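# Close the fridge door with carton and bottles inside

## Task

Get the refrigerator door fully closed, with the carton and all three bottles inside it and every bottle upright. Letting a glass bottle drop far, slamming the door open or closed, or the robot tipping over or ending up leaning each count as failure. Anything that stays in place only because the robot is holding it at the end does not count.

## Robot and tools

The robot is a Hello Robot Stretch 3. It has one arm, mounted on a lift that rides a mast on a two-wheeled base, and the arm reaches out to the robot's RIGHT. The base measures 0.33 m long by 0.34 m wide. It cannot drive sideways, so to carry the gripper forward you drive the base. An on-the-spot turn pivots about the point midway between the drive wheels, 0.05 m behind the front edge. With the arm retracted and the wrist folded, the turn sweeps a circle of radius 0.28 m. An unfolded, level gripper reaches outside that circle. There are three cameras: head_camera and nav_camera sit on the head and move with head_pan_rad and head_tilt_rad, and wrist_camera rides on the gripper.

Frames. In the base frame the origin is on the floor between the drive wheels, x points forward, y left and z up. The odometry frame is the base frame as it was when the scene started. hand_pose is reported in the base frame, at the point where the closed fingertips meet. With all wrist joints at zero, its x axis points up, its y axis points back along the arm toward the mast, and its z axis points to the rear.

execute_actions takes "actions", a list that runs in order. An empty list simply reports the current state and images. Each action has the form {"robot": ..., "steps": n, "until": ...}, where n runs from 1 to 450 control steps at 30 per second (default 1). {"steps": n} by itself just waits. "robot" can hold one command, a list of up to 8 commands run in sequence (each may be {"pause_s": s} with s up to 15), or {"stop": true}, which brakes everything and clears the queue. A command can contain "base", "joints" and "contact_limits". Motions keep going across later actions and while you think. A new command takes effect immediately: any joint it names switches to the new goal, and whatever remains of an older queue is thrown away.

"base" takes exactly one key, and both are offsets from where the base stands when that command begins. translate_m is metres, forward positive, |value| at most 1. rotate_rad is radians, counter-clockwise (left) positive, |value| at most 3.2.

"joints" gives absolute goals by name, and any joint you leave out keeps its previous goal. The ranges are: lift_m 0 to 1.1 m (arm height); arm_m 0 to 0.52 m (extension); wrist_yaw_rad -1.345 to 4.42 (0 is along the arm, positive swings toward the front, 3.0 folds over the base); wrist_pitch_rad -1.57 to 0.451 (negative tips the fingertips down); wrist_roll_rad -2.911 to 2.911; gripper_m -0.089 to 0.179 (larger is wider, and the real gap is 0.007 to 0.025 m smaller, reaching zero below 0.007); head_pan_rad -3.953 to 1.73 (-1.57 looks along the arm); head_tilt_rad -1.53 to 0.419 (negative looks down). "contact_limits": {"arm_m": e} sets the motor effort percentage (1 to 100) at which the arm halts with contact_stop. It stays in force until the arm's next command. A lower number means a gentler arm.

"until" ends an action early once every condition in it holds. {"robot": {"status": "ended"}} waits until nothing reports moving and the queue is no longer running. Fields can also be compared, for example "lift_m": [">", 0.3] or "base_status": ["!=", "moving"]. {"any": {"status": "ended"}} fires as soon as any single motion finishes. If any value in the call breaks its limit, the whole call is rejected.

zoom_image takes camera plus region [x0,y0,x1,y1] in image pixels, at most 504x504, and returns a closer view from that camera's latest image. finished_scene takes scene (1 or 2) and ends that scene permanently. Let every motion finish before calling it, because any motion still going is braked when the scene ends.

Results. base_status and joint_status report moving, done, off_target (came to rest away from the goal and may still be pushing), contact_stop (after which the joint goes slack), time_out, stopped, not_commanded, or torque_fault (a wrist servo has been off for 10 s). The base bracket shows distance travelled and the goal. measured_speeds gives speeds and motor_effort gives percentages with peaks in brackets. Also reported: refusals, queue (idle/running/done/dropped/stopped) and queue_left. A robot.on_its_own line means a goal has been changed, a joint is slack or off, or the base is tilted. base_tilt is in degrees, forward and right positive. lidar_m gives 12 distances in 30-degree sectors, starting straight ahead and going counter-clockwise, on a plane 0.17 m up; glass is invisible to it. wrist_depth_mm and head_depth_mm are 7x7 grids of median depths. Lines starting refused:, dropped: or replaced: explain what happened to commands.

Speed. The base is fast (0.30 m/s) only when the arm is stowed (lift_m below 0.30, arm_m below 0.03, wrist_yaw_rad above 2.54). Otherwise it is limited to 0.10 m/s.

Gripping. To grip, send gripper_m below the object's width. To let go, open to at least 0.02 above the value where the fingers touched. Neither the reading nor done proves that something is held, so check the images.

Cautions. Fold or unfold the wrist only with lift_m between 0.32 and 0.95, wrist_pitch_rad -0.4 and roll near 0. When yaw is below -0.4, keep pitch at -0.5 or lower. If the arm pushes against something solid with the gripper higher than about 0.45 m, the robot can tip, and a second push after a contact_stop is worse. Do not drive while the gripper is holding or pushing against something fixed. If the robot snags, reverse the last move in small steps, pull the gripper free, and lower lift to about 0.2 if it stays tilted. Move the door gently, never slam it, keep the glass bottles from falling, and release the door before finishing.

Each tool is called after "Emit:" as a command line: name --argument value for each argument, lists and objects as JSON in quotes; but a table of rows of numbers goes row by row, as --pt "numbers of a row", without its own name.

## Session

Emit:
execute_actions --actions '[{"robot":{"joints":{"head_tilt_rad":-0.5,"lift_m":0.27}},"steps":200,"until":{"robot":{"status":"ended"}}}]'

Scene clock: 2.87 s.
robot.base_odometry: x=+0.000 y=+0.000 heading=+0.000 (m, m, rad; robot's odometry frame)
robot.turned_by_wheels: +0.000 (rad since the last result)
robot.turned_by_imu: +0.001 (rad since the last result)
robot.base_tilt: forward=+1.2 right=+1.0 (deg)
robot.lidar_m: 3.31 2.01 2.57 2.17 1.70 1.68 1.44 1.19 1.17 1.28 1.89 3.08
robot.head_depth_mm: 2856 2997 3242 3013 2168 1689 1374 / 3023 3260 3538 3026 2169 1683 1382 / 3262 3434 3744 2987 2168 1695 1390 / 3459 3721 - 3037 2182 1693 1383 / 3249 3485 3713 2987 2181 1711 1394 / 2963 3129 3334 2990 2179 1694 1390 / 2669 2839 3029 2583 2172 1696 1383
robot.base_status: not_commanded
robot.joint_positions: lift_m=+0.271 arm_m=+0.003 wrist_yaw_rad=+2.860 wrist_pitch_rad=-0.448 wrist_roll_rad=-0.015 gripper_m=+0.037 head_pan_rad=+0.018 head_tilt_rad=-0.493
robot.joint_goals: lift_m=+0.270 arm_m=+0.003 wrist_yaw_rad=+2.860 wrist_pitch_rad=-0.448 wrist_roll_rad=-0.015 gripper_m=+0.037 head_pan_rad=+0.018 head_tilt_rad=-0.500
robot.joint_status: lift_m=done arm_m=not_commanded wrist_yaw_rad=not_commanded wrist_pitch_rad=not_commanded wrist_roll_rad=not_commanded gripper_m=not_commanded head_pan_rad=not_commanded head_tilt_rad=done
robot.measured_speeds: translate_m=+0.000 rotate_rad=+0.000 lift_m=+0.000 arm_m=+0.000 wrist_yaw_rad=+0.000 wrist_pitch_rad=+0.000 wrist_roll_rad=+0.000 head_pan_rad=+0.000 head_tilt_rad=+0.000
robot: refusals=0 queue=done queue_left=0
robot.motor_effort: left_wheel=-1(0) right_wheel=+0(0) lift_m=+21(35) arm_m=+0(1) wrist_yaw_rad=+0(1) wrist_pitch_rad=+6(6) wrist_roll_rad=+0(0) gripper_m=+0(0) head_pan_rad=+0(0) head_tilt_rad=-4(45) (%)
robot.hand_pose: x=+0.0399 y=+0.0641 z=+0.2765 quat_wxyz=(+0.252, +0.699, +0.061, +0.666) (m; robot's base frame)
robot.wrist_depth_mm: - - - - - - - / - - - - - - - / - 893 875 859 847 838 816 / 672 682 683 683 677 657 660 / 574 - 578 551 572 543 535 / 477 - - 476 462 464 465 / - - - 414 407 406 403
pictures: head_camera (sideways: a quarter turn clockwise sets it upright), nav_camera (sideways: a quarter turn counterclockwise sets it upright), wrist_camera
camera_calibration (this result's frames):
head_camera: T_world_to_cam=[[-0.430822, -0.0273924, -0.902021, 1.1905], [-0.0843822, 0.996383, 0.0100446, -0.00982827], [0.898483, 0.0804419, -0.431575, 0.51308], [0, 0, 0, 1]] pos_world=[0.0510698, 0.00113014, 1.29539]
nav_camera: T_world_to_cam=[[0.518721, 0.0155255, 0.854803, -1.07595], [0.0291116, -0.999576, 0.000489101, 0.0526012], [0.854448, 0.024631, -0.518953, 0.627439], [0, 0, 0, 1]] pos_world=[0.0204718, 0.0538291, 1.24531]
wrist_camera: T_world_to_cam=[[0.958445, -0.285264, -0.00286147, -0.0205871], [-0.170534, -0.56487, -0.807366, 0.296041], [0.228696, 0.774304, -0.590044, 0.270853], [0, 0, 0, 1]] pos_world=[0.00827361, -0.0483705, 0.39877]
Images, in order (width x height): head_camera 896x504, nav_camera 672x504, wrist_camera 644x364.

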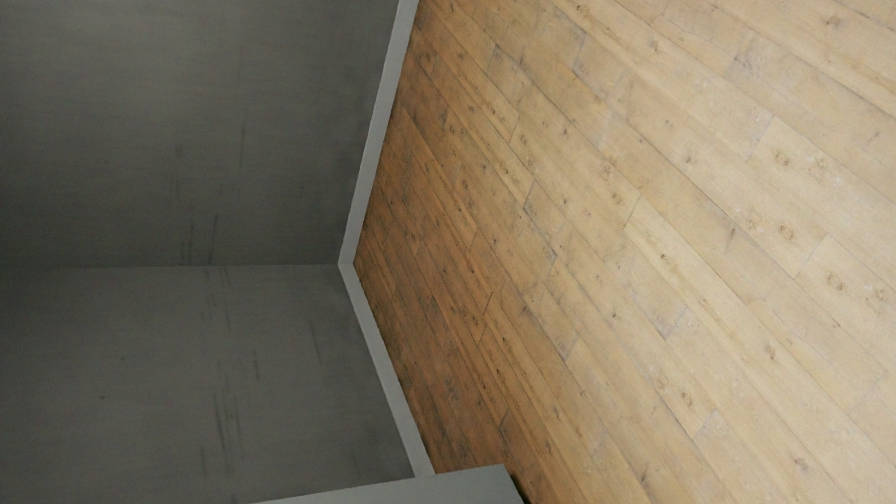

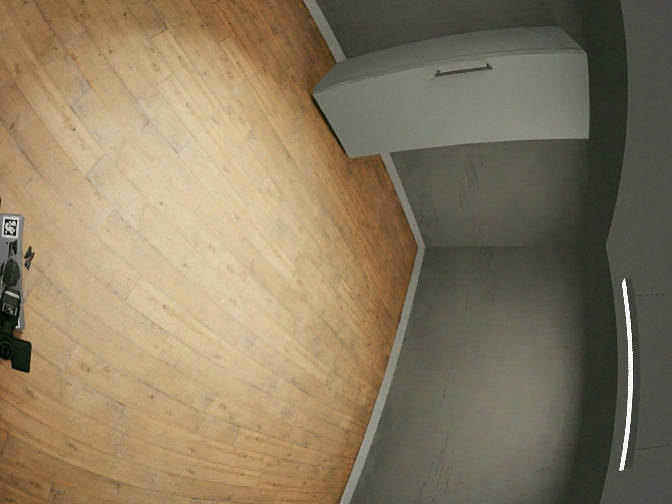

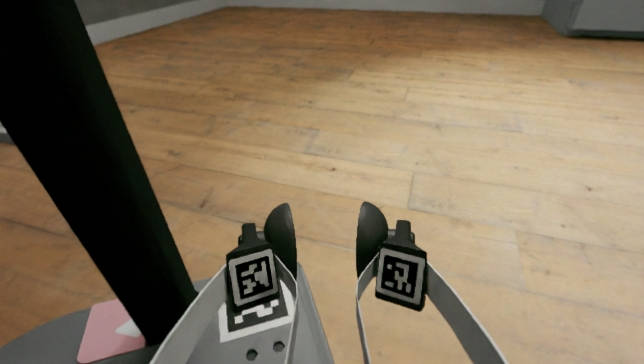

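Emit:
execute_actions --actions '[{"robot":[{"base":{"rotate_rad":0.9},"joints":{"head_pan_rad":-1.3,"head_tilt_rad":-0.8}},{"base":{"translate_m":1.0}},{"base":{"translate_m":0.8}},{"joints":{"lift_m":0.4,"wrist_pitch_rad":-0.4}},{"joints":{"wrist_yaw_rad":0,"gripper_m":0.1}},{"joints":{"wrist_pitch_rad":0}}],"steps":450,"until":{"robot":{"status":"ended"}}},{"steps":200,"until":{"robot":{"status":"ended"}}}]'

Scene clock: 19.87 s.
robot.base_odometry: x=+1.119 y=+1.410 heading=+0.900 (m, m, rad; robot's odometry frame)
robot.turned_by_wheels: +0.900 (rad since the last result)
robot.turned_by_imu: +0.930 (rad since the last result)
robot.base_tilt: forward=+1.2 right=+1.0 (deg)
robot.lidar_m: 0.77 0.80 1.06 1.75 1.80 1.87 2.97 3.07 3.15 0.55 0.56 0.74
robot.head_depth_mm: 2608 2848 2348 1893 1575 1346 1173 / 871 2774 2285 1874 1579 1352 1195 / 482 553 648 950 1473 1326 1186 / 472 536 625 747 888 1165 1186 / 499 559 636 738 905 1172 1177 / 492 560 647 775 952 1257 1188 / 504 578 673 812 1013 1287 1189
robot.base_status: done (translate_m +0.8000 of +0.8000)
robot.joint_positions: lift_m=+0.399 arm_m=+0.003 wrist_yaw_rad=+0.003 wrist_pitch_rad=-0.023 wrist_roll_rad=-0.015 gripper_m=+0.100 head_pan_rad=-1.293 head_tilt_rad=-0.790
robot.joint_goals: lift_m=+0.400 arm_m=+0.003 wrist_yaw_rad=+0.000 wrist_pitch_rad=+0.000 wrist_roll_rad=-0.015 gripper_m=+0.100 head_pan_rad=-1.300 head_tilt_rad=-0.800
robot.joint_status: lift_m=done arm_m=not_commanded wrist_yaw_rad=done wrist_pitch_rad=done wrist_roll_rad=not_commanded gripper_m=done head_pan_rad=done head_tilt_rad=done
robot.measured_speeds: translate_m=+0.000 rotate_rad=+0.000 lift_m=+0.000 arm_m=+0.000 wrist_yaw_rad=+0.000 wrist_pitch_rad=+0.000 wrist_roll_rad=+0.000 head_pan_rad=+0.000 head_tilt_rad=+0.000
robot: refusals=0 queue=done queue_left=0
robot.motor_effort: left_wheel=-4(14) right_wheel=+2(7) lift_m=+55(57) arm_m=+0(0) wrist_yaw_rad=-2(2) wrist_pitch_rad=+9(9) wrist_roll_rad=+0(0) gripper_m=+0(80) head_pan_rad=-2(27) head_tilt_rad=-6(36) (%)
robot.hand_pose: x=-0.0206 y=-0.4034 z=+0.5082 quat_wxyz=(+0.713, +0.010, -0.701, -0.007) (m; robot's base frame)
robot.wrist_depth_mm: 266 270 712 - - - - / 289 282 701 - - - - / 298 287 653 - - - - / 299 295 648 - - - - / 313 304 792 - - - - / 315 314 980 - - - - / 319 332 573 846 859 822 834
pictures: head_camera (sideways: a quarter turn clockwise sets it upright), nav_camera (sideways: a quarter turn counterclockwise sets it upright), wrist_camera
camera_calibration (this result's frames):
head_camera: T_world_to_cam=[[-0.204264, 0.644959, -0.736413, 0.973195], [0.942881, 0.331855, 0.0291088, -0.0409065], [0.263156, -0.688404, -0.675905, 0.834831], [0, 0, 0, 1]] pos_world=[0.0176674, -0.0393939, 1.28213]
nav_camera: T_world_to_cam=[[0.210538, -0.715984, 0.665613, -0.82747], [-0.958657, -0.28455, -0.00285364, 0.0629781], [0.191443, -0.637494, -0.746291, 0.927207], [0, 0, 0, 1]] pos_world=[0.0570805, 0.0165544, 1.24292]
wrist_camera: T_world_to_cam=[[-0.999979, 0.00269528, -0.00589963, -0.0179162], [0.00632678, 0.204936, -0.978755, 0.609918], [-0.00142897, -0.978772, -0.204949, -0.12428], [0, 0, 0, 1]] pos_world=[-0.0219523, -0.246587, 0.571383]
Images, in order (width x height): head_camera 896x504, nav_camera 672x504, wrist_camera 644x364.

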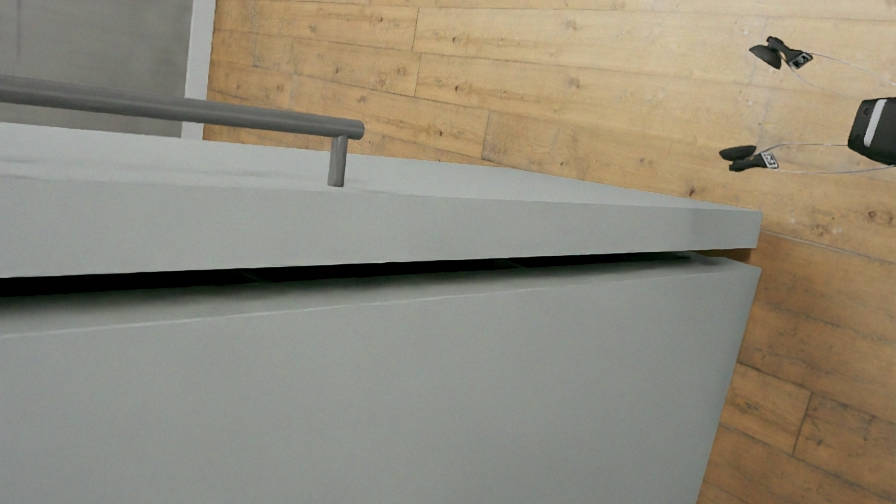

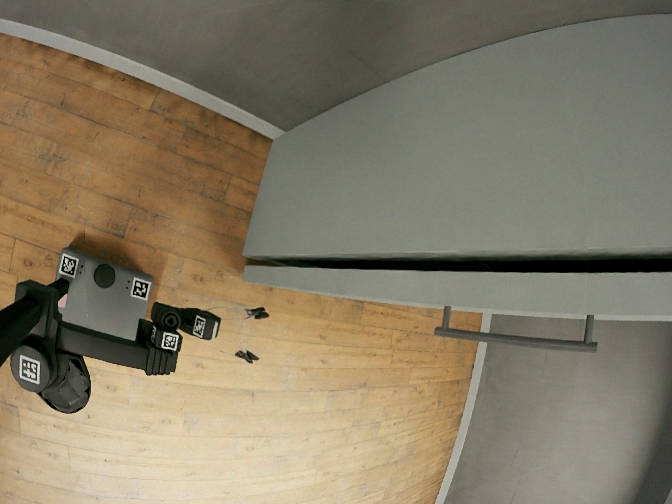

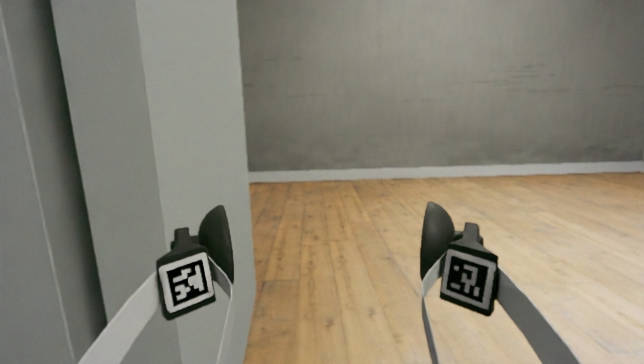

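Emit:
execute_actions --actions '[{"robot":[{"base":{"translate_m":0.18},"joints":{"gripper_m":0.09,"arm_m":0.1,"head_pan_rad":-1.57}}],"steps":450,"until":{"robot":{"status":"ended"}}}]'

Scene clock: 22.87 s.
robot.base_odometry: x=+1.231 y=+1.551 heading=+0.900 (m, m, rad; robot's odometry frame)
robot.turned_by_wheels: +0.000 (rad since the last result)
robot.turned_by_imu: +0.002 (rad since the last result)
robot.base_tilt: forward=+1.2 right=+1.0 (deg)
robot.lidar_m: 0.59 0.61 0.82 1.75 1.80 2.00 3.14 3.25 3.15 0.53 0.54 0.62
robot.head_depth_mm: 2666 2976 2356 1876 1567 1350 1172 / 2632 2895 2208 1885 1570 1348 1224 / 443 500 575 692 872 1294 - / 715 603 707 760 863 1090 1182 / 440 498 571 673 812 1026 1193 / 441 498 573 673 812 1031 1191 / 440 498 573 673 813 1034 1192
robot.base_status: done (translate_m +0.1800 of +0.1800)
robot.joint_positions: lift_m=+0.399 arm_m=+0.100 wrist_yaw_rad=+0.002 wrist_pitch_rad=-0.022 wrist_roll_rad=-0.015 gripper_m=+0.090 head_pan_rad=-1.563 head_tilt_rad=-0.790
robot.joint_goals: lift_m=+0.400 arm_m=+0.100 wrist_yaw_rad=+0.000 wrist_pitch_rad=+0.000 wrist_roll_rad=-0.015 gripper_m=+0.090 head_pan_rad=-1.570 head_tilt_rad=-0.800
robot.joint_status: lift_m=done arm_m=done wrist_yaw_rad=done wrist_pitch_rad=done wrist_roll_rad=not_commanded gripper_m=done head_pan_rad=done head_tilt_rad=done
robot.measured_speeds: translate_m=+0.000 rotate_rad=+0.000 lift_m=+0.000 arm_m=+0.000 wrist_yaw_rad=+0.000 wrist_pitch_rad=+0.000 wrist_roll_rad=+0.000 head_pan_rad=+0.000 head_tilt_rad=+0.000
robot: refusals=0 queue=done queue_left=0
robot.motor_effort: left_wheel=-4(6) right_wheel=+2(5) lift_m=+54(55) arm_m=+5(3) wrist_yaw_rad=-1(3) wrist_pitch_rad=+9(9) wrist_roll_rad=+0(0) gripper_m=+0(48) head_pan_rad=-2(18) head_tilt_rad=-6(6) (%)
robot.hand_pose: x=-0.0209 y=-0.5004 z=+0.5084 quat_wxyz=(+0.713, +0.009, -0.701, -0.007) (m; robot's base frame)
robot.wrist_depth_mm: 170 171 241 177 - - - / 174 177 239 184 - - - / 181 182 234 189 - - - / 186 188 231 194 - - - / 192 195 372 201 - - - / 201 199 615 209 - - - / 206 209 253 217 840 830 809
pictures: head_camera (sideways: a quarter turn clockwise sets it upright), nav_camera (sideways: a quarter turn counterclockwise sets it upright), wrist_camera
camera_calibration (this result's frames):
head_camera: T_world_to_cam=[[-0.0250263, 0.676069, -0.736413, 0.972102], [0.997218, 0.0686214, 0.0291088, -0.0412379], [0.0702133, -0.733636, -0.675905, 0.836008], [0, 0, 0, 1]] pos_world=[0.00675247, -0.0410519, 1.28213]
nav_camera: T_world_to_cam=[[0.0121484, -0.746198, 0.665614, -0.82626], [-0.999819, -0.0188229, -0.00285363, 0.0632291], [0.0146581, -0.665458, -0.746291, 0.928285], [0, 0, 0, 1]] pos_world=[0.0596485, 0.0023719, 1.24292]
wrist_camera: T_world_to_cam=[[-0.999976, 0.0036775, -0.00590521, -0.0174115], [0.00653132, 0.20402, -0.978945, 0.62967], [-0.00239529, -0.97896, -0.204039, -0.219735], [0, 0, 0, 1]] pos_world=[-0.0220499, -0.343514, 0.571475]
Images, in order (width x height): head_camera 896x504, nav_camera 672x504, wrist_camera 644x364.

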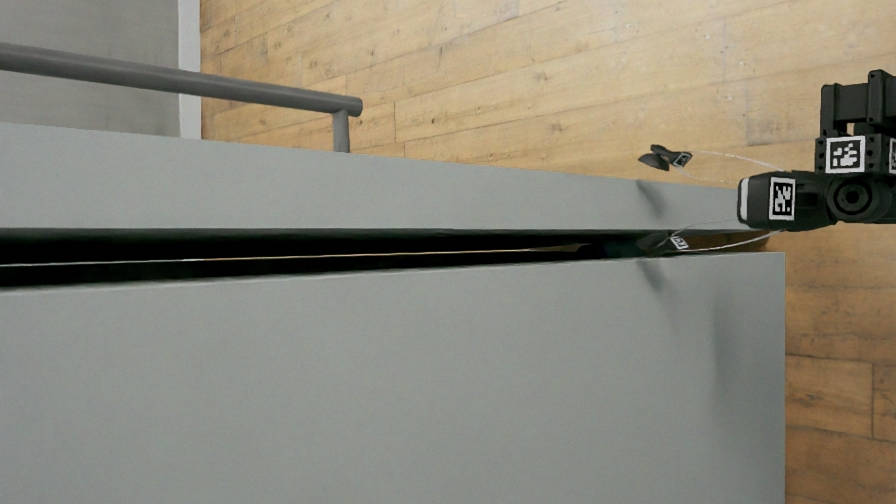

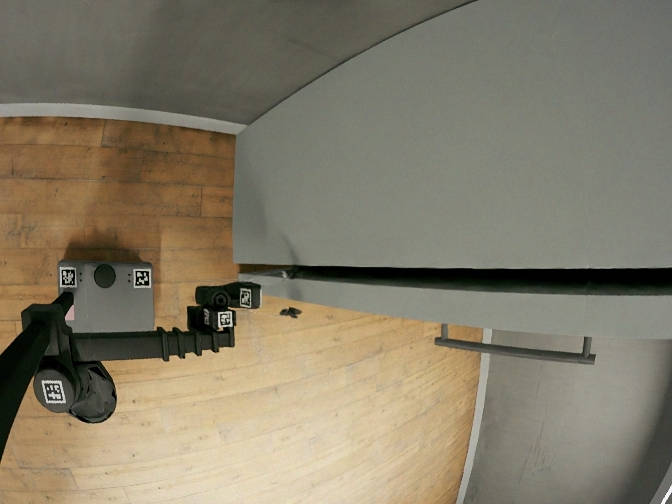

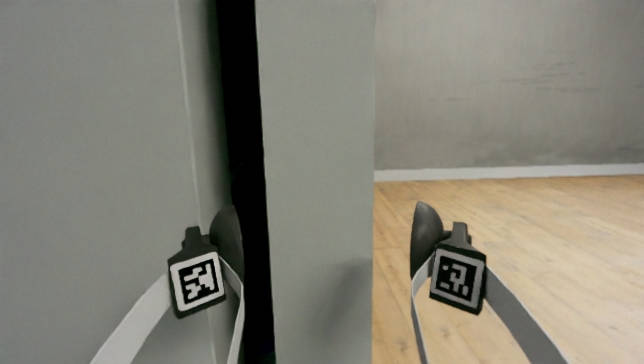

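Emit:
execute_actions --actions '[{"robot":[{"joints":{"arm_m":0.18}},{"base":{"translate_m":-0.04}},{"base":{"translate_m":-0.04}}],"steps":450,"until":{"robot":{"status":"ended"}}}]'

Scene clock: 27.57 s.
robot.base_odometry: x=+1.181 y=+1.488 heading=+0.900 (m, m, rad; robot's odometry frame)
robot.turned_by_wheels: +0.000 (rad since the last result)
robot.turned_by_imu: +0.001 (rad since the last result)
robot.base_tilt: forward=+1.2 right=+1.0 (deg)
robot.lidar_m: 0.67 0.69 0.93 1.75 1.81 1.94 3.06 3.16 3.15 0.54 0.55 0.71
robot.head_depth_mm: 2696 2961 2365 1880 1577 1340 1169 / 2591 2926 2211 1886 1564 1387 - / 454 515 602 728 895 1352 1140 / 507 588 690 843 1080 1298 1178 / 912 1011 1177 1211 897 1077 1187 / 497 521 588 674 818 1036 1191 / 443 501 575 677 819 1043 1192
robot.base_status: done (translate_m -0.0400 of -0.0400)
robot.joint_positions: lift_m=+0.399 arm_m=+0.180 wrist_yaw_rad=+0.011 wrist_pitch_rad=-0.022 wrist_roll_rad=-0.015 gripper_m=+0.090 head_pan_rad=-1.563 head_tilt_rad=-0.790
robot.joint_goals: lift_m=+0.400 arm_m=+0.180 wrist_yaw_rad=+0.000 wrist_pitch_rad=+0.000 wrist_roll_rad=-0.015 gripper_m=+0.090 head_pan_rad=-1.570 head_tilt_rad=-0.800
robot.joint_status: lift_m=done arm_m=done wrist_yaw_rad=done wrist_pitch_rad=done wrist_roll_rad=not_commanded gripper_m=done head_pan_rad=done head_tilt_rad=done
robot.measured_speeds: translate_m=+0.000 rotate_rad=+0.000 lift_m=+0.000 arm_m=+0.000 wrist_yaw_rad=+0.000 wrist_pitch_rad=+0.000 wrist_roll_rad=+0.000 head_pan_rad=+0.000 head_tilt_rad=+0.000
robot: refusals=0 queue=done queue_left=0
robot.motor_effort: left_wheel=-1(9) right_wheel=-2(7) lift_m=+54(54) arm_m=+3(4) wrist_yaw_rad=-10(18) wrist_pitch_rad=+8(9) wrist_roll_rad=+0(0) gripper_m=-2(3) head_pan_rad=-3(3) head_tilt_rad=-6(6) (%)
robot.hand_pose: x=-0.0185 y=-0.5805 z=+0.5086 quat_wxyz=(+0.713, +0.012, -0.701, -0.004) (m; robot's base frame)
robot.wrist_depth_mm: 592 581 110 114 - - - / 606 605 114 118 - - - / 626 618 118 122 - - - / 255 372 122 126 - - - / 192 510 124 130 138 - - / 191 373 129 135 143 - - / 191 376 412 139 810 832 814
pictures: head_camera (sideways: a quarter turn clockwise sets it upright), nav_camera (sideways: a quarter turn counterclockwise sets it upright), wrist_camera
camera_calibration (this result's frames):
head_camera: T_world_to_cam=[[-0.025012, 0.676069, -0.736413, 0.972101], [0.997219, 0.0686003, 0.0291088, -0.041238], [0.0701978, -0.733638, -0.675905, 0.836008], [0, 0, 0, 1]] pos_world=[0.00675161, -0.0410519, 1.28213]
nav_camera: T_world_to_cam=[[0.0121326, -0.746198, 0.665613, -0.826259], [-0.999819, -0.0188018, -0.00285364, 0.0632291], [0.0146441, -0.665458, -0.746291, 0.928285], [0, 0, 0, 1]] pos_world=[0.0596485, 0.00237078, 1.24292]
wrist_camera: T_world_to_cam=[[-0.999968, -0.00542058, -0.00591051, -0.0200691], [0.00468406, 0.203467, -0.979071, 0.645859], [0.00650972, -0.979067, -0.203435, -0.298312], [0, 0, 0, 1]] pos_world=[-0.0211518, -0.423587, 0.571536]
Images, in order (width x height): head_camera 896x504, nav_camera 672x504, wrist_camera 644x364.

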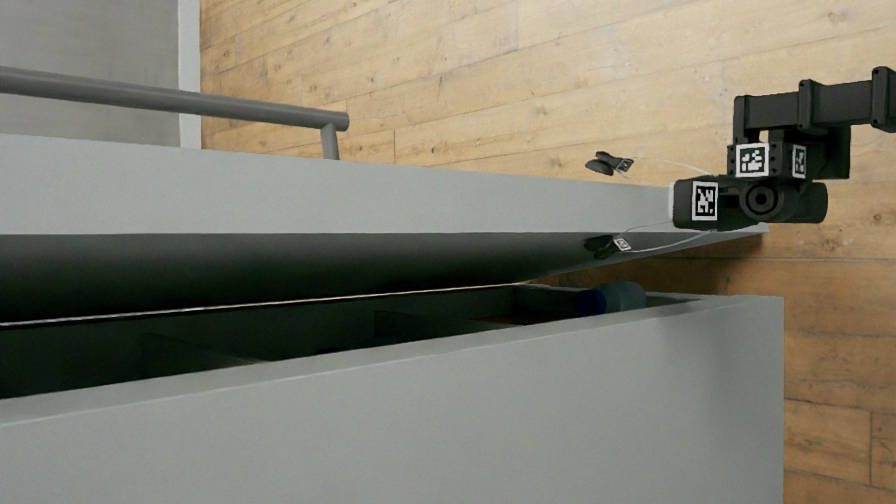

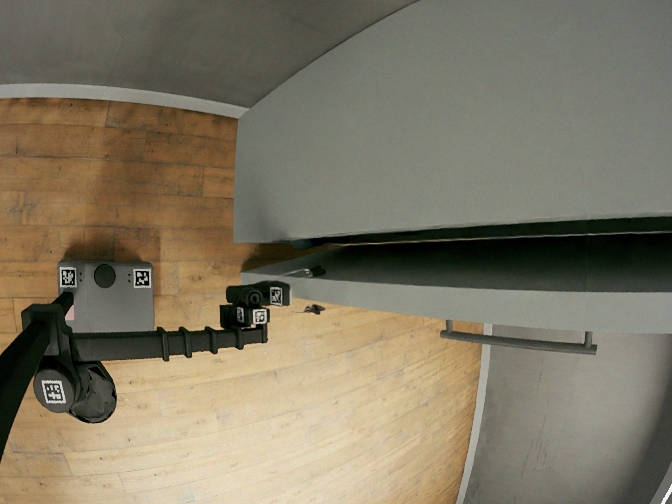

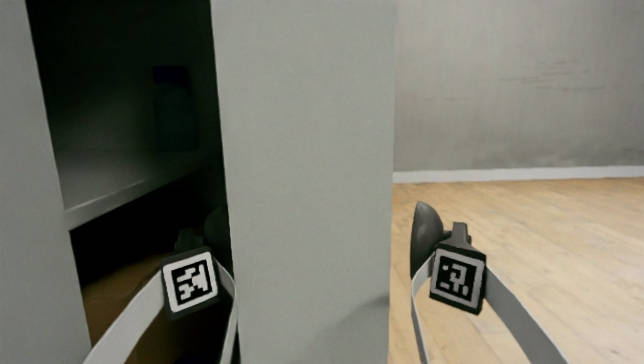

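Emit:
execute_actions --actions '[{"robot":[{"base":{"translate_m":-0.1},"joints":{"arm_m":0.2}},{"joints":{"arm_m":0.1}},{"base":{"translate_m":0.13},"joints":{"gripper_m":0}},{"joints":{"arm_m":0.3}},{"base":{"translate_m":-0.2}},{"joints":{"arm_m":0.4}},{"joints":{"arm_m":0.52}},{"base":{"translate_m":-0.12}}],"steps":450,"until":{"robot":{"status":"ended"}}},{"steps":300,"until":{"robot":{"status":"ended"}}}]'

Scene clock: 34.77 s.
robot.base_odometry: x=+1.200 y=+1.512 heading=+0.900 (m, m, rad; robot's odometry frame)
robot.turned_by_wheels: +0.000 (rad since the last result)
robot.turned_by_imu: -0.014 (rad since the last result)
robot.base_tilt: forward=+0.9 right=+0.6 (deg)
robot.lidar_m: 0.65 0.66 0.88 1.75 1.79 1.96 3.09 3.18 3.17 0.54 0.55 0.68
robot.head_depth_mm: 2729 2943 2384 1888 1573 1350 1179 / 2660 2900 2226 1887 1580 1353 - / 468 529 626 1746 1501 1326 - / 473 545 630 777 1024 1300 1187 / 919 1000 1166 785 876 1087 1193 / 465 519 582 683 823 1043 1194 / 450 508 583 681 822 1034 1194
robot.base_status: done (translate_m +0.1300 of +0.1300)
robot.joint_positions: lift_m=+0.400 arm_m=+0.139 wrist_yaw_rad=-0.021 wrist_pitch_rad=-0.041 wrist_roll_rad=-0.015 gripper_m=+0.000 head_pan_rad=-1.563 head_tilt_rad=-0.794
robot.joint_goals: lift_m=+0.400 arm_m=+0.139 wrist_yaw_rad=+0.000 wrist_pitch_rad=+0.000 wrist_roll_rad=-0.015 gripper_m=+0.000 head_pan_rad=-1.570 head_tilt_rad=-0.800
robot.joint_status: lift_m=done arm_m=contact_stop wrist_yaw_rad=done wrist_pitch_rad=done wrist_roll_rad=not_commanded gripper_m=done head_pan_rad=done head_tilt_rad=done
robot.measured_speeds: translate_m=-0.001 rotate_rad=+0.008 lift_m=+0.000 arm_m=-0.002 wrist_yaw_rad=-0.220 wrist_pitch_rad=+0.072 wrist_roll_rad=+0.000 head_pan_rad=+0.000 head_tilt_rad=-0.024
robot: refusals=0 queue=dropped queue_left=0
robot.on_its_own: arm_m is slack since a contact_stop, until your next command for it (your +0.300 is given up)
robot.motor_effort: left_wheel=+4(16) right_wheel=+0(8) lift_m=+51(54) arm_m=+3(51) wrist_yaw_rad=+23(23) wrist_pitch_rad=+14(20) wrist_roll_rad=+0(0) gripper_m=-5(80) head_pan_rad=-2(2) head_tilt_rad=-4(6) (%)
robot.hand_pose: x=-0.0267 y=-0.5392 z=+0.5036 quat_wxyz=(+0.712, +0.008, -0.701, -0.022) (m; robot's base frame)
robot.wrist_depth_mm: 190 613 147 154 - - - / 188 621 153 159 - - - / 187 591 157 165 - - - / 184 365 163 170 - - - / 183 457 171 - - - - / 181 371 511 - - - - / 179 375 186 191 819 813 811
pictures: head_camera (sideways: a quarter turn clockwise sets it upright), nav_camera (sideways: a quarter turn counterclockwise sets it upright), wrist_camera
dropped: robot: command 3 of its queue: arm_m: contact_stop
camera_calibration (this result's frames):
head_camera: T_world_to_cam=[[-0.0247257, 0.678568, -0.734121, 0.969112], [0.997251, 0.0680523, 0.0293144, -0.0415057], [0.0698504, -0.731378, -0.678385, 0.839236], [0, 0, 0, 1]] pos_world=[0.00673262, -0.0409851, 1.28199]
nav_camera: T_world_to_cam=[[0.011813, -0.748451, 0.663085, -0.822963], [-0.999828, -0.0183416, -0.00289084, 0.0632776], [0.0143257, -0.662936, -0.748539, 0.93121], [0, 0, 0, 1]] pos_world=[0.0596481, 0.00254615, 1.24292]
wrist_camera: T_world_to_cam=[[-0.999625, 0.0267985, -0.00571308, -0.0107896], [0.0115375, 0.222541, -0.974855, 0.641004], [-0.0248533, -0.974555, -0.222767, -0.247472], [0, 0, 0, 1]] pos_world=[-0.0243316, -0.383535, 0.569696]
Images, in order (width x height): head_camera 896x504, nav_camera 672x504, wrist_camera 644x364.

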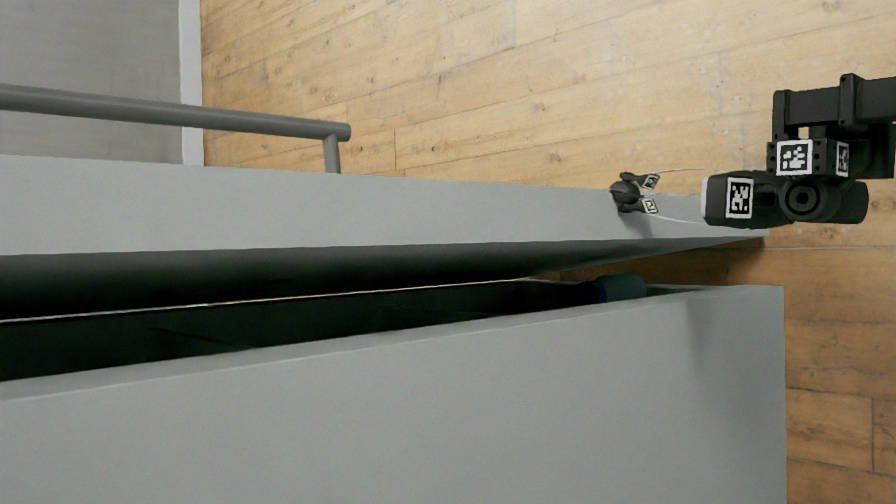

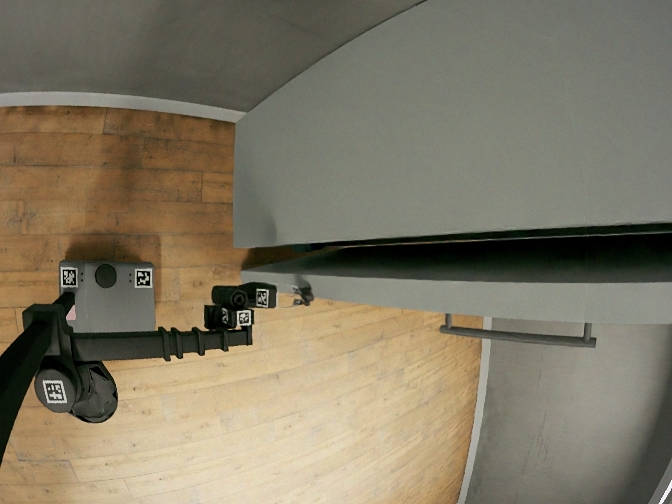

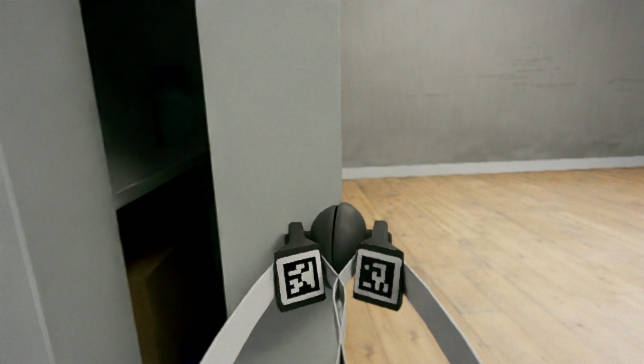

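Emit:
execute_actions --actions '[{"robot":[{"joints":{"arm_m":0.09}},{"base":{"translate_m":0.056},"joints":{"gripper_m":0.09}},{"pause_s":1.5},{"joints":{"arm_m":0.18}},{"base":{"translate_m":-0.12},"joints":{"arm_m":0.2}},{"base":{"translate_m":-0.13},"joints":{"arm_m":0.24,"gripper_m":0.17}},{"base":{"translate_m":-0.1},"joints":{"arm_m":0.30}},{"base":{"translate_m":-0.08},"joints":{"arm_m":0.37}}],"steps":450,"until":{"robot":{"status":"ended"}}},{"steps":300,"until":{"robot":{"status":"ended"}}}]'

Scene clock: 40.40 s.
robot.base_odometry: x=+1.235 y=+1.556 heading=+0.900 (m, m, rad; robot's odometry frame)
robot.turned_by_wheels: +0.000 (rad since the last result)
robot.turned_by_imu: -0.053 (rad since the last result)
robot.base_tilt: forward=+0.6 right=+0.1 (deg)
robot.lidar_m: 0.60 0.61 0.77 1.71 1.78 1.99 3.13 3.20 3.22 0.53 0.54 0.64
robot.head_depth_mm: 2790 3022 2396 1919 1588 1353 1178 / 2777 3029 2405 1908 1593 1357 1249 / 2675 2940 2265 1918 1600 1392 - / 460 520 594 698 855 1130 1197 / 794 719 713 716 842 1025 1192 / 459 508 582 676 811 1011 1189 / 449 504 577 672 803 1007 1177
robot.base_status: done (translate_m +0.0560 of +0.0560)
robot.joint_positions: lift_m=+0.400 arm_m=+0.129 wrist_yaw_rad=+0.037 wrist_pitch_rad=-0.055 wrist_roll_rad=-0.017 gripper_m=+0.090 head_pan_rad=-1.566 head_tilt_rad=-0.795
robot.joint_goals: lift_m=+0.400 arm_m=+0.129 wrist_yaw_rad=+0.000 wrist_pitch_rad=+0.000 wrist_roll_rad=-0.017 gripper_m=+0.090 head_pan_rad=-1.570 head_tilt_rad=-0.800
robot.joint_status: lift_m=done arm_m=contact_stop wrist_yaw_rad=done wrist_pitch_rad=done wrist_roll_rad=not_commanded gripper_m=done head_pan_rad=done head_tilt_rad=done
robot.measured_speeds: translate_m=+0.000 rotate_rad=+0.003 lift_m=+0.000 arm_m=-0.015 wrist_yaw_rad=+0.000 wrist_pitch_rad=-0.144 wrist_roll_rad=-0.096 head_pan_rad=+0.000 head_tilt_rad=+0.000
robot: refusals=0 queue=dropped queue_left=0
robot.on_its_own: arm_m is slack since a contact_stop, until your next command for it (your +0.180 is given up)
robot.motor_effort: left_wheel=+11(21) right_wheel=+1(38) lift_m=+47(50) arm_m=+13(51) wrist_yaw_rad=-32(33) wrist_pitch_rad=+24(24) wrist_roll_rad=+1(2) gripper_m=-6(81) head_pan_rad=-1(2) head_tilt_rad=-4(5) (%)
robot.hand_pose: x=-0.0121 y=-0.5279 z=+0.5004 quat_wxyz=(+0.713, +0.033, -0.700, -0.006) (m; robot's base frame)
robot.wrist_depth_mm: 148 187 155 - - - - / 153 198 161 - - - - / 159 196 166 - - - - / 164 195 173 - - - - / 170 179 180 - - - - / 177 178 186 962 - - - / 182 201 196 202 805 833 816
pictures: head_camera (sideways: a quarter turn clockwise sets it upright), nav_camera (sideways: a quarter turn counterclockwise sets it upright), wrist_camera
dropped: robot: command 3 of its queue: arm_m: contact_stop
camera_calibration (this result's frames):
head_camera: T_world_to_cam=[[-0.0228047, 0.679545, -0.733279, 0.968003], [0.99744, 0.0651865, 0.0293896, -0.0416047], [0.0677715, -0.730732, -0.679292, 0.840428], [0, 0, 0, 1]] pos_world=[0.00661623, -0.040962, 1.28194]
nav_camera: T_world_to_cam=[[0.00969333, -0.749303, 0.662157, -0.82174], [-0.999876, -0.0155015, -0.00290446, 0.0632956], [0.0124407, -0.662046, -0.74936, 0.932289], [0, 0, 0, 1]] pos_world=[0.0596548, 0.00246731, 1.24292]
wrist_camera: T_world_to_cam=[[-0.999516, -0.0308338, -0.00407548, -0.0276793], [-0.00330836, 0.235696, -0.971821, 0.640401], [0.0309255, -0.971338, -0.235684, -0.228027], [0, 0, 0, 1]] pos_world=[-0.0184954, -0.373284, 0.5685]
Images, in order (width x height): head_camera 896x504, nav_camera 672x504, wrist_camera 644x364.

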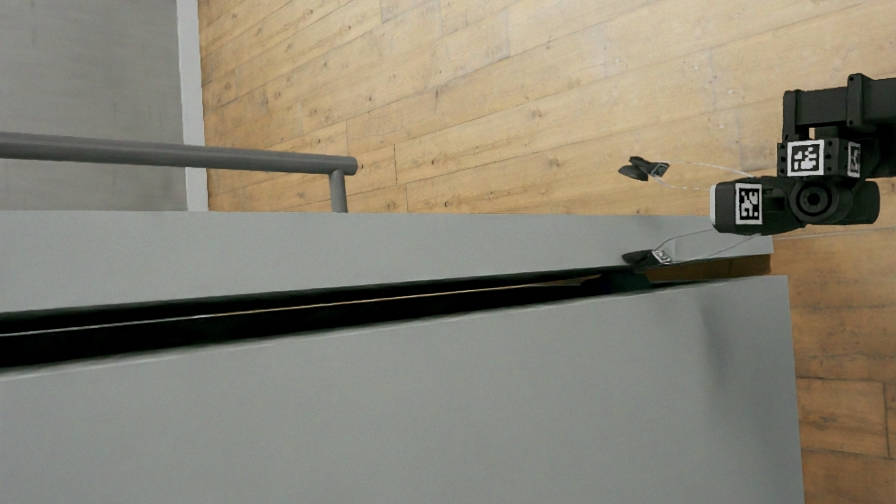

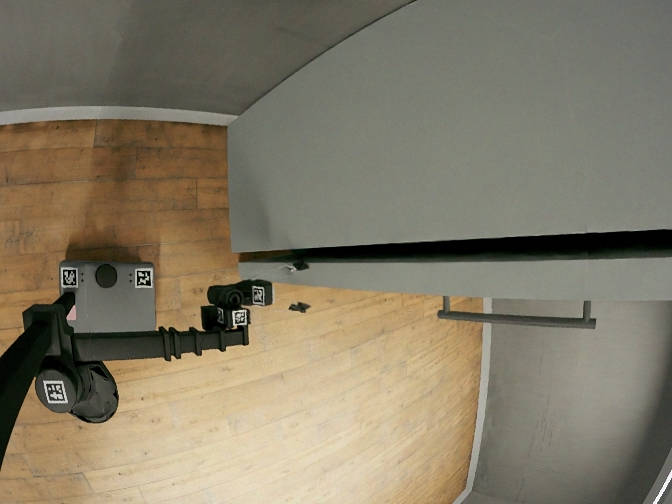

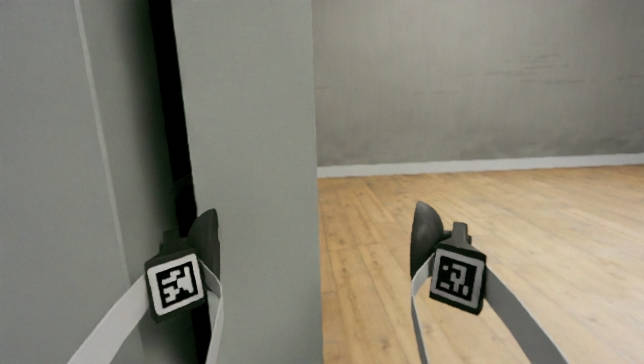

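Emit:
execute_actions --actions '[{"robot":[{"joints":{"arm_m":0.1}},{"base":{"rotate_rad":0.1}}],"steps":450,"until":{"robot":{"status":"ended"}}}]'

Scene clock: 42.87 s.
robot.base_odometry: x=+1.235 y=+1.556 heading=+1.000 (m, m, rad; robot's odometry frame)
robot.turned_by_wheels: +0.100 (rad since the last result)
robot.turned_by_imu: +0.082 (rad since the last result)
robot.base_tilt: forward=+1.2 right=+1.0 (deg)
robot.lidar_m: 0.60 0.62 0.84 1.76 1.81 2.00 3.13 3.25 3.16 0.53 0.54 0.63
robot.head_depth_mm: 2601 2941 2322 1882 1557 1338 1170 / 2631 2859 2191 1901 1566 1355 1227 / 441 500 574 691 871 1265 - / 768 697 767 858 866 1072 1184 / 440 498 571 672 816 1039 1184 / 440 498 574 673 814 1045 1188 / 441 499 575 674 821 1044 1186
robot.base_status: done (rotate_rad +0.0999 of +0.1000)
robot.joint_positions: lift_m=+0.400 arm_m=+0.100 wrist_yaw_rad=+0.002 wrist_pitch_rad=-0.021 wrist_roll_rad=-0.012 gripper_m=+0.090 head_pan_rad=-1.566 head_tilt_rad=-0.795
robot.joint_goals: lift_m=+0.400 arm_m=+0.100 wrist_yaw_rad=+0.000 wrist_pitch_rad=+0.000 wrist_roll_rad=-0.012 gripper_m=+0.090 head_pan_rad=-1.570 head_tilt_rad=-0.800
robot.joint_status: lift_m=done arm_m=done wrist_yaw_rad=done wrist_pitch_rad=done wrist_roll_rad=not_commanded gripper_m=done head_pan_rad=done head_tilt_rad=done
robot.measured_speeds: translate_m=+0.000 rotate_rad=+0.000 lift_m=+0.000 arm_m=+0.000 wrist_yaw_rad=+0.000 wrist_pitch_rad=+0.000 wrist_roll_rad=+0.000 head_pan_rad=+0.000 head_tilt_rad=+0.000
robot: refusals=0 queue=done queue_left=0
robot.motor_effort: left_wheel=-4(14) right_wheel=+2(10) lift_m=+47(46) arm_m=-3(38) wrist_yaw_rad=-2(41) wrist_pitch_rad=+8(23) wrist_roll_rad=-1(5) gripper_m=+0(9) head_pan_rad=-1(1) head_tilt_rad=-3(3) (%)
robot.hand_pose: x=-0.0208 y=-0.5008 z=+0.5089 quat_wxyz=(+0.712, +0.009, -0.703, -0.007) (m; robot's base frame)
robot.wrist_depth_mm: 168 169 656 174 - - - / 173 176 239 180 - - - / 180 180 575 185 - - - / 185 185 341 192 - - - / 191 193 605 199 - - - / 198 199 603 205 - - - / 205 207 254 215 832 813 823
pictures: head_camera (sideways: a quarter turn clockwise sets it upright), nav_camera (sideways: a quarter turn counterclockwise sets it upright), wrist_camera
camera_calibration (this result's frames):
head_camera: T_world_to_cam=[[-0.0228035, 0.679536, -0.733287, 0.968014], [0.99744, 0.0651852, 0.0293889, -0.0416038], [0.0677703, -0.73074, -0.679284, 0.840417], [0, 0, 0, 1]] pos_world=[0.00661617, -0.0409622, 1.28194]
nav_camera: T_world_to_cam=[[0.00969204, -0.749295, 0.662165, -0.821751], [-0.999876, -0.0154999, -0.00290433, 0.0632955], [0.0124397, -0.662055, -0.749352, 0.932279], [0, 0, 0, 1]] pos_world=[0.0596548, 0.00246654, 1.24292]
wrist_camera: T_world_to_cam=[[-0.999951, 0.0036433, -0.00916569, -0.0157388], [0.0097147, 0.203134, -0.979103, 0.62994], [-0.0017053, -0.979144, -0.20316, -0.220613], [0, 0, 0, 1]] pos_world=[-0.0222339, -0.343917, 0.571812]
Images, in order (width x height): head_camera 896x504, nav_camera 672x504, wrist_camera 644x364.

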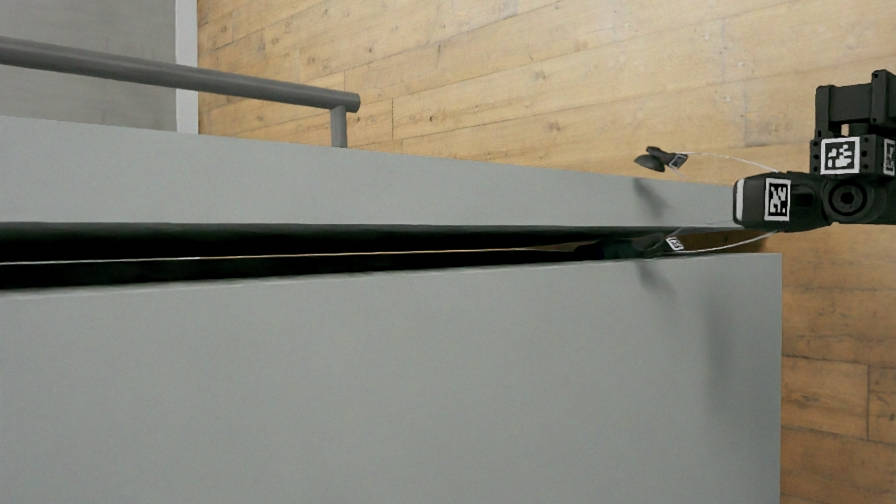

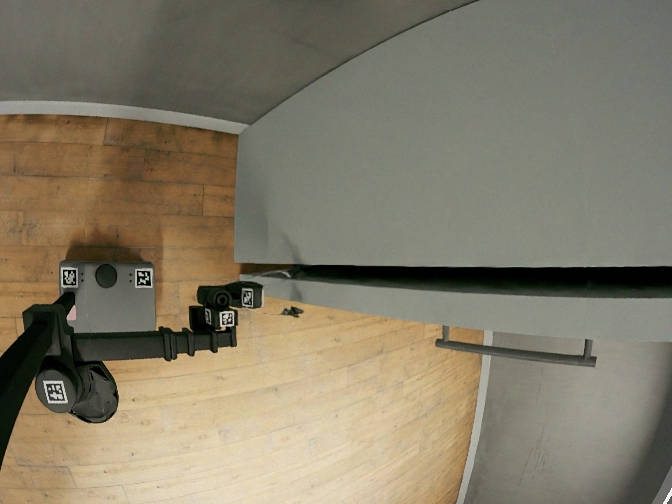

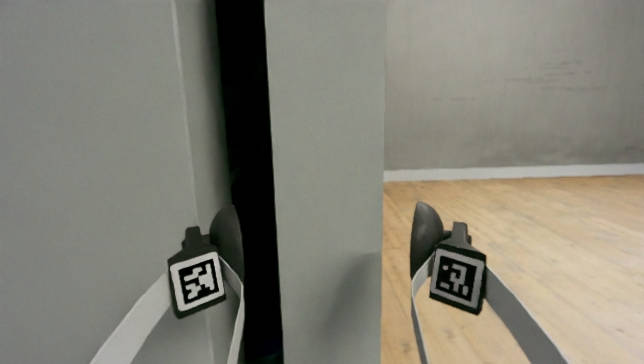

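Emit:
execute_actions --actions '[{"robot":[{"joints":{"arm_m":0.18}},{"base":{"translate_m":-0.12},"joints":{"arm_m":0.2}},{"base":{"translate_m":-0.13},"joints":{"arm_m":0.24,"gripper_m":0.17}},{"base":{"translate_m":-0.1},"joints":{"arm_m":0.30}},{"base":{"translate_m":-0.08},"joints":{"arm_m":0.37}}],"steps":450,"until":{"robot":{"status":"ended"}}}]'

Scene clock: 53.47 s.
robot.base_odometry: x=+1.002 y=+1.194 heading=+1.000 (m, m, rad; robot's odometry frame)
robot.turned_by_wheels: +0.000 (rad since the last result)
robot.turned_by_imu: +0.000 (rad since the last result)
robot.base_tilt: forward=+1.2 right=+1.0 (deg)
robot.lidar_m: 1.03 1.06 1.44 1.75 1.68 2.44 2.70 2.81 3.16 0.98 0.72 0.75
robot.head_depth_mm: 2702 2944 2316 1868 1562 1342 1173 / 2595 2822 2272 1892 1607 1348 1176 / 856 966 1102 1303 1462 1319 1178 / 877 993 1153 1332 1532 1341 1183 / 900 1021 1186 1403 1554 1352 1188 / 921 1054 1224 1452 1580 1353 1191 / 949 1085 1256 1454 1438 1306 1191
robot.base_status: done (translate_m -0.0800 of -0.0800)
robot.joint_positions: lift_m=+0.400 arm_m=+0.370 wrist_yaw_rad=+0.002 wrist_pitch_rad=-0.022 wrist_roll_rad=-0.013 gripper_m=+0.170 head_pan_rad=-1.566 head_tilt_rad=-0.795
robot.joint_goals: lift_m=+0.400 arm_m=+0.370 wrist_yaw_rad=+0.000 wrist_pitch_rad=+0.000 wrist_roll_rad=-0.013 gripper_m=+0.170 head_pan_rad=-1.570 head_tilt_rad=-0.800
robot.joint_status: lift_m=done arm_m=done wrist_yaw_rad=done wrist_pitch_rad=done wrist_roll_rad=not_commanded gripper_m=done head_pan_rad=done head_tilt_rad=done
robot.measured_speeds: translate_m=+0.000 rotate_rad=+0.000 lift_m=+0.000 arm_m=+0.000 wrist_yaw_rad=+0.000 wrist_pitch_rad=+0.000 wrist_roll_rad=+0.000 head_pan_rad=+0.000 head_tilt_rad=+0.000
robot: refusals=0 queue=done queue_left=0
robot.motor_effort: left_wheel=-3(10) right_wheel=+2(13) lift_m=+46(46) arm_m=+5(9) wrist_yaw_rad=-2(28) wrist_pitch_rad=+8(9) wrist_roll_rad=-1(1) gripper_m=-1(84) head_pan_rad=-1(1) head_tilt_rad=-3(4) (%)
robot.hand_pose: x=-0.0208 y=-0.7704 z=+0.5087 quat_wxyz=(+0.712, +0.009, -0.702, -0.007) (m; robot's base frame)
robot.wrist_depth_mm: 426 399 374 355 346 - - / 442 413 391 367 349 - - / 464 425 399 378 366 - - / 480 452 413 392 - - - / 496 465 432 407 - - - / 533 479 449 420 955 - - / 542 513 474 439 760 810 774
pictures: head_camera (sideways: a quarter turn clockwise sets it upright), nav_camera (sideways: a quarter turn counterclockwise sets it upright), wrist_camera
camera_calibration (this result's frames):
head_camera: T_world_to_cam=[[-0.0228038, 0.679536, -0.733287, 0.968014], [0.99744, 0.0651855, 0.0293889, -0.0416038], [0.0677706, -0.73074, -0.679283, 0.840417], [0, 0, 0, 1]] pos_world=[0.00661618, -0.0409622, 1.28194]
nav_camera: T_world_to_cam=[[0.00969231, -0.749295, 0.662165, -0.821751], [-0.999876, -0.0155002, -0.00290433, 0.0632955], [0.0124399, -0.662055, -0.749352, 0.932279], [0, 0, 0, 1]] pos_world=[0.0596548, 0.00246656, 1.24292]
wrist_camera: T_world_to_cam=[[-0.999963, 0.00353808, -0.00785304, -0.0154864], [0.00840905, 0.203658, -0.979006, 0.684887], [-0.00186447, -0.979036, -0.20368, -0.484221], [0, 0, 0, 1]] pos_world=[-0.0221479, -0.613497, 0.571761]
Images, in order (width x height): head_camera 896x504, nav_camera 672x504, wrist_camera 644x364.

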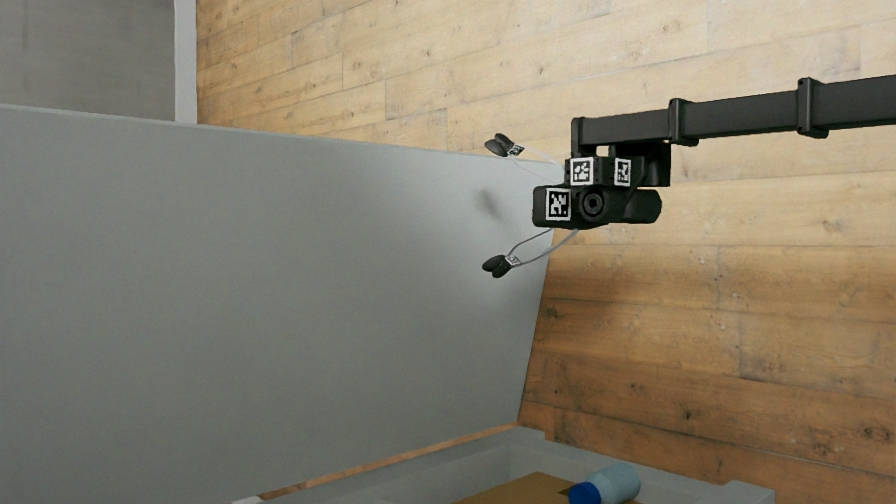

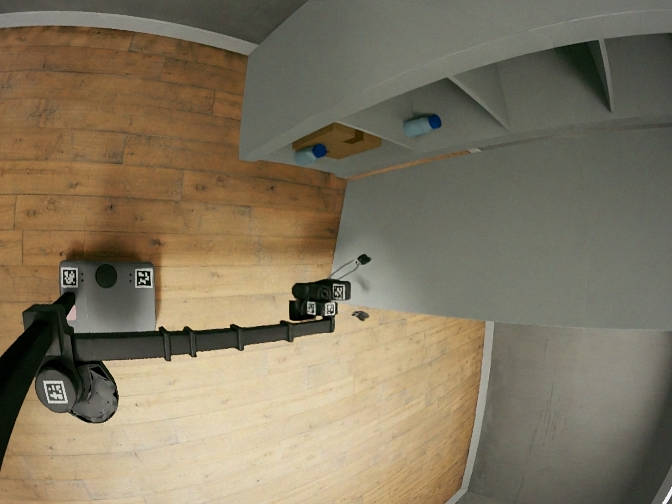

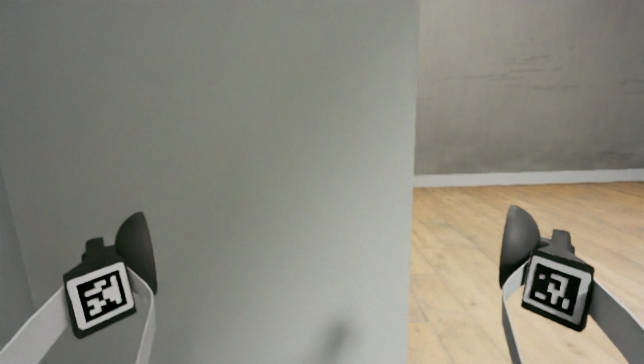

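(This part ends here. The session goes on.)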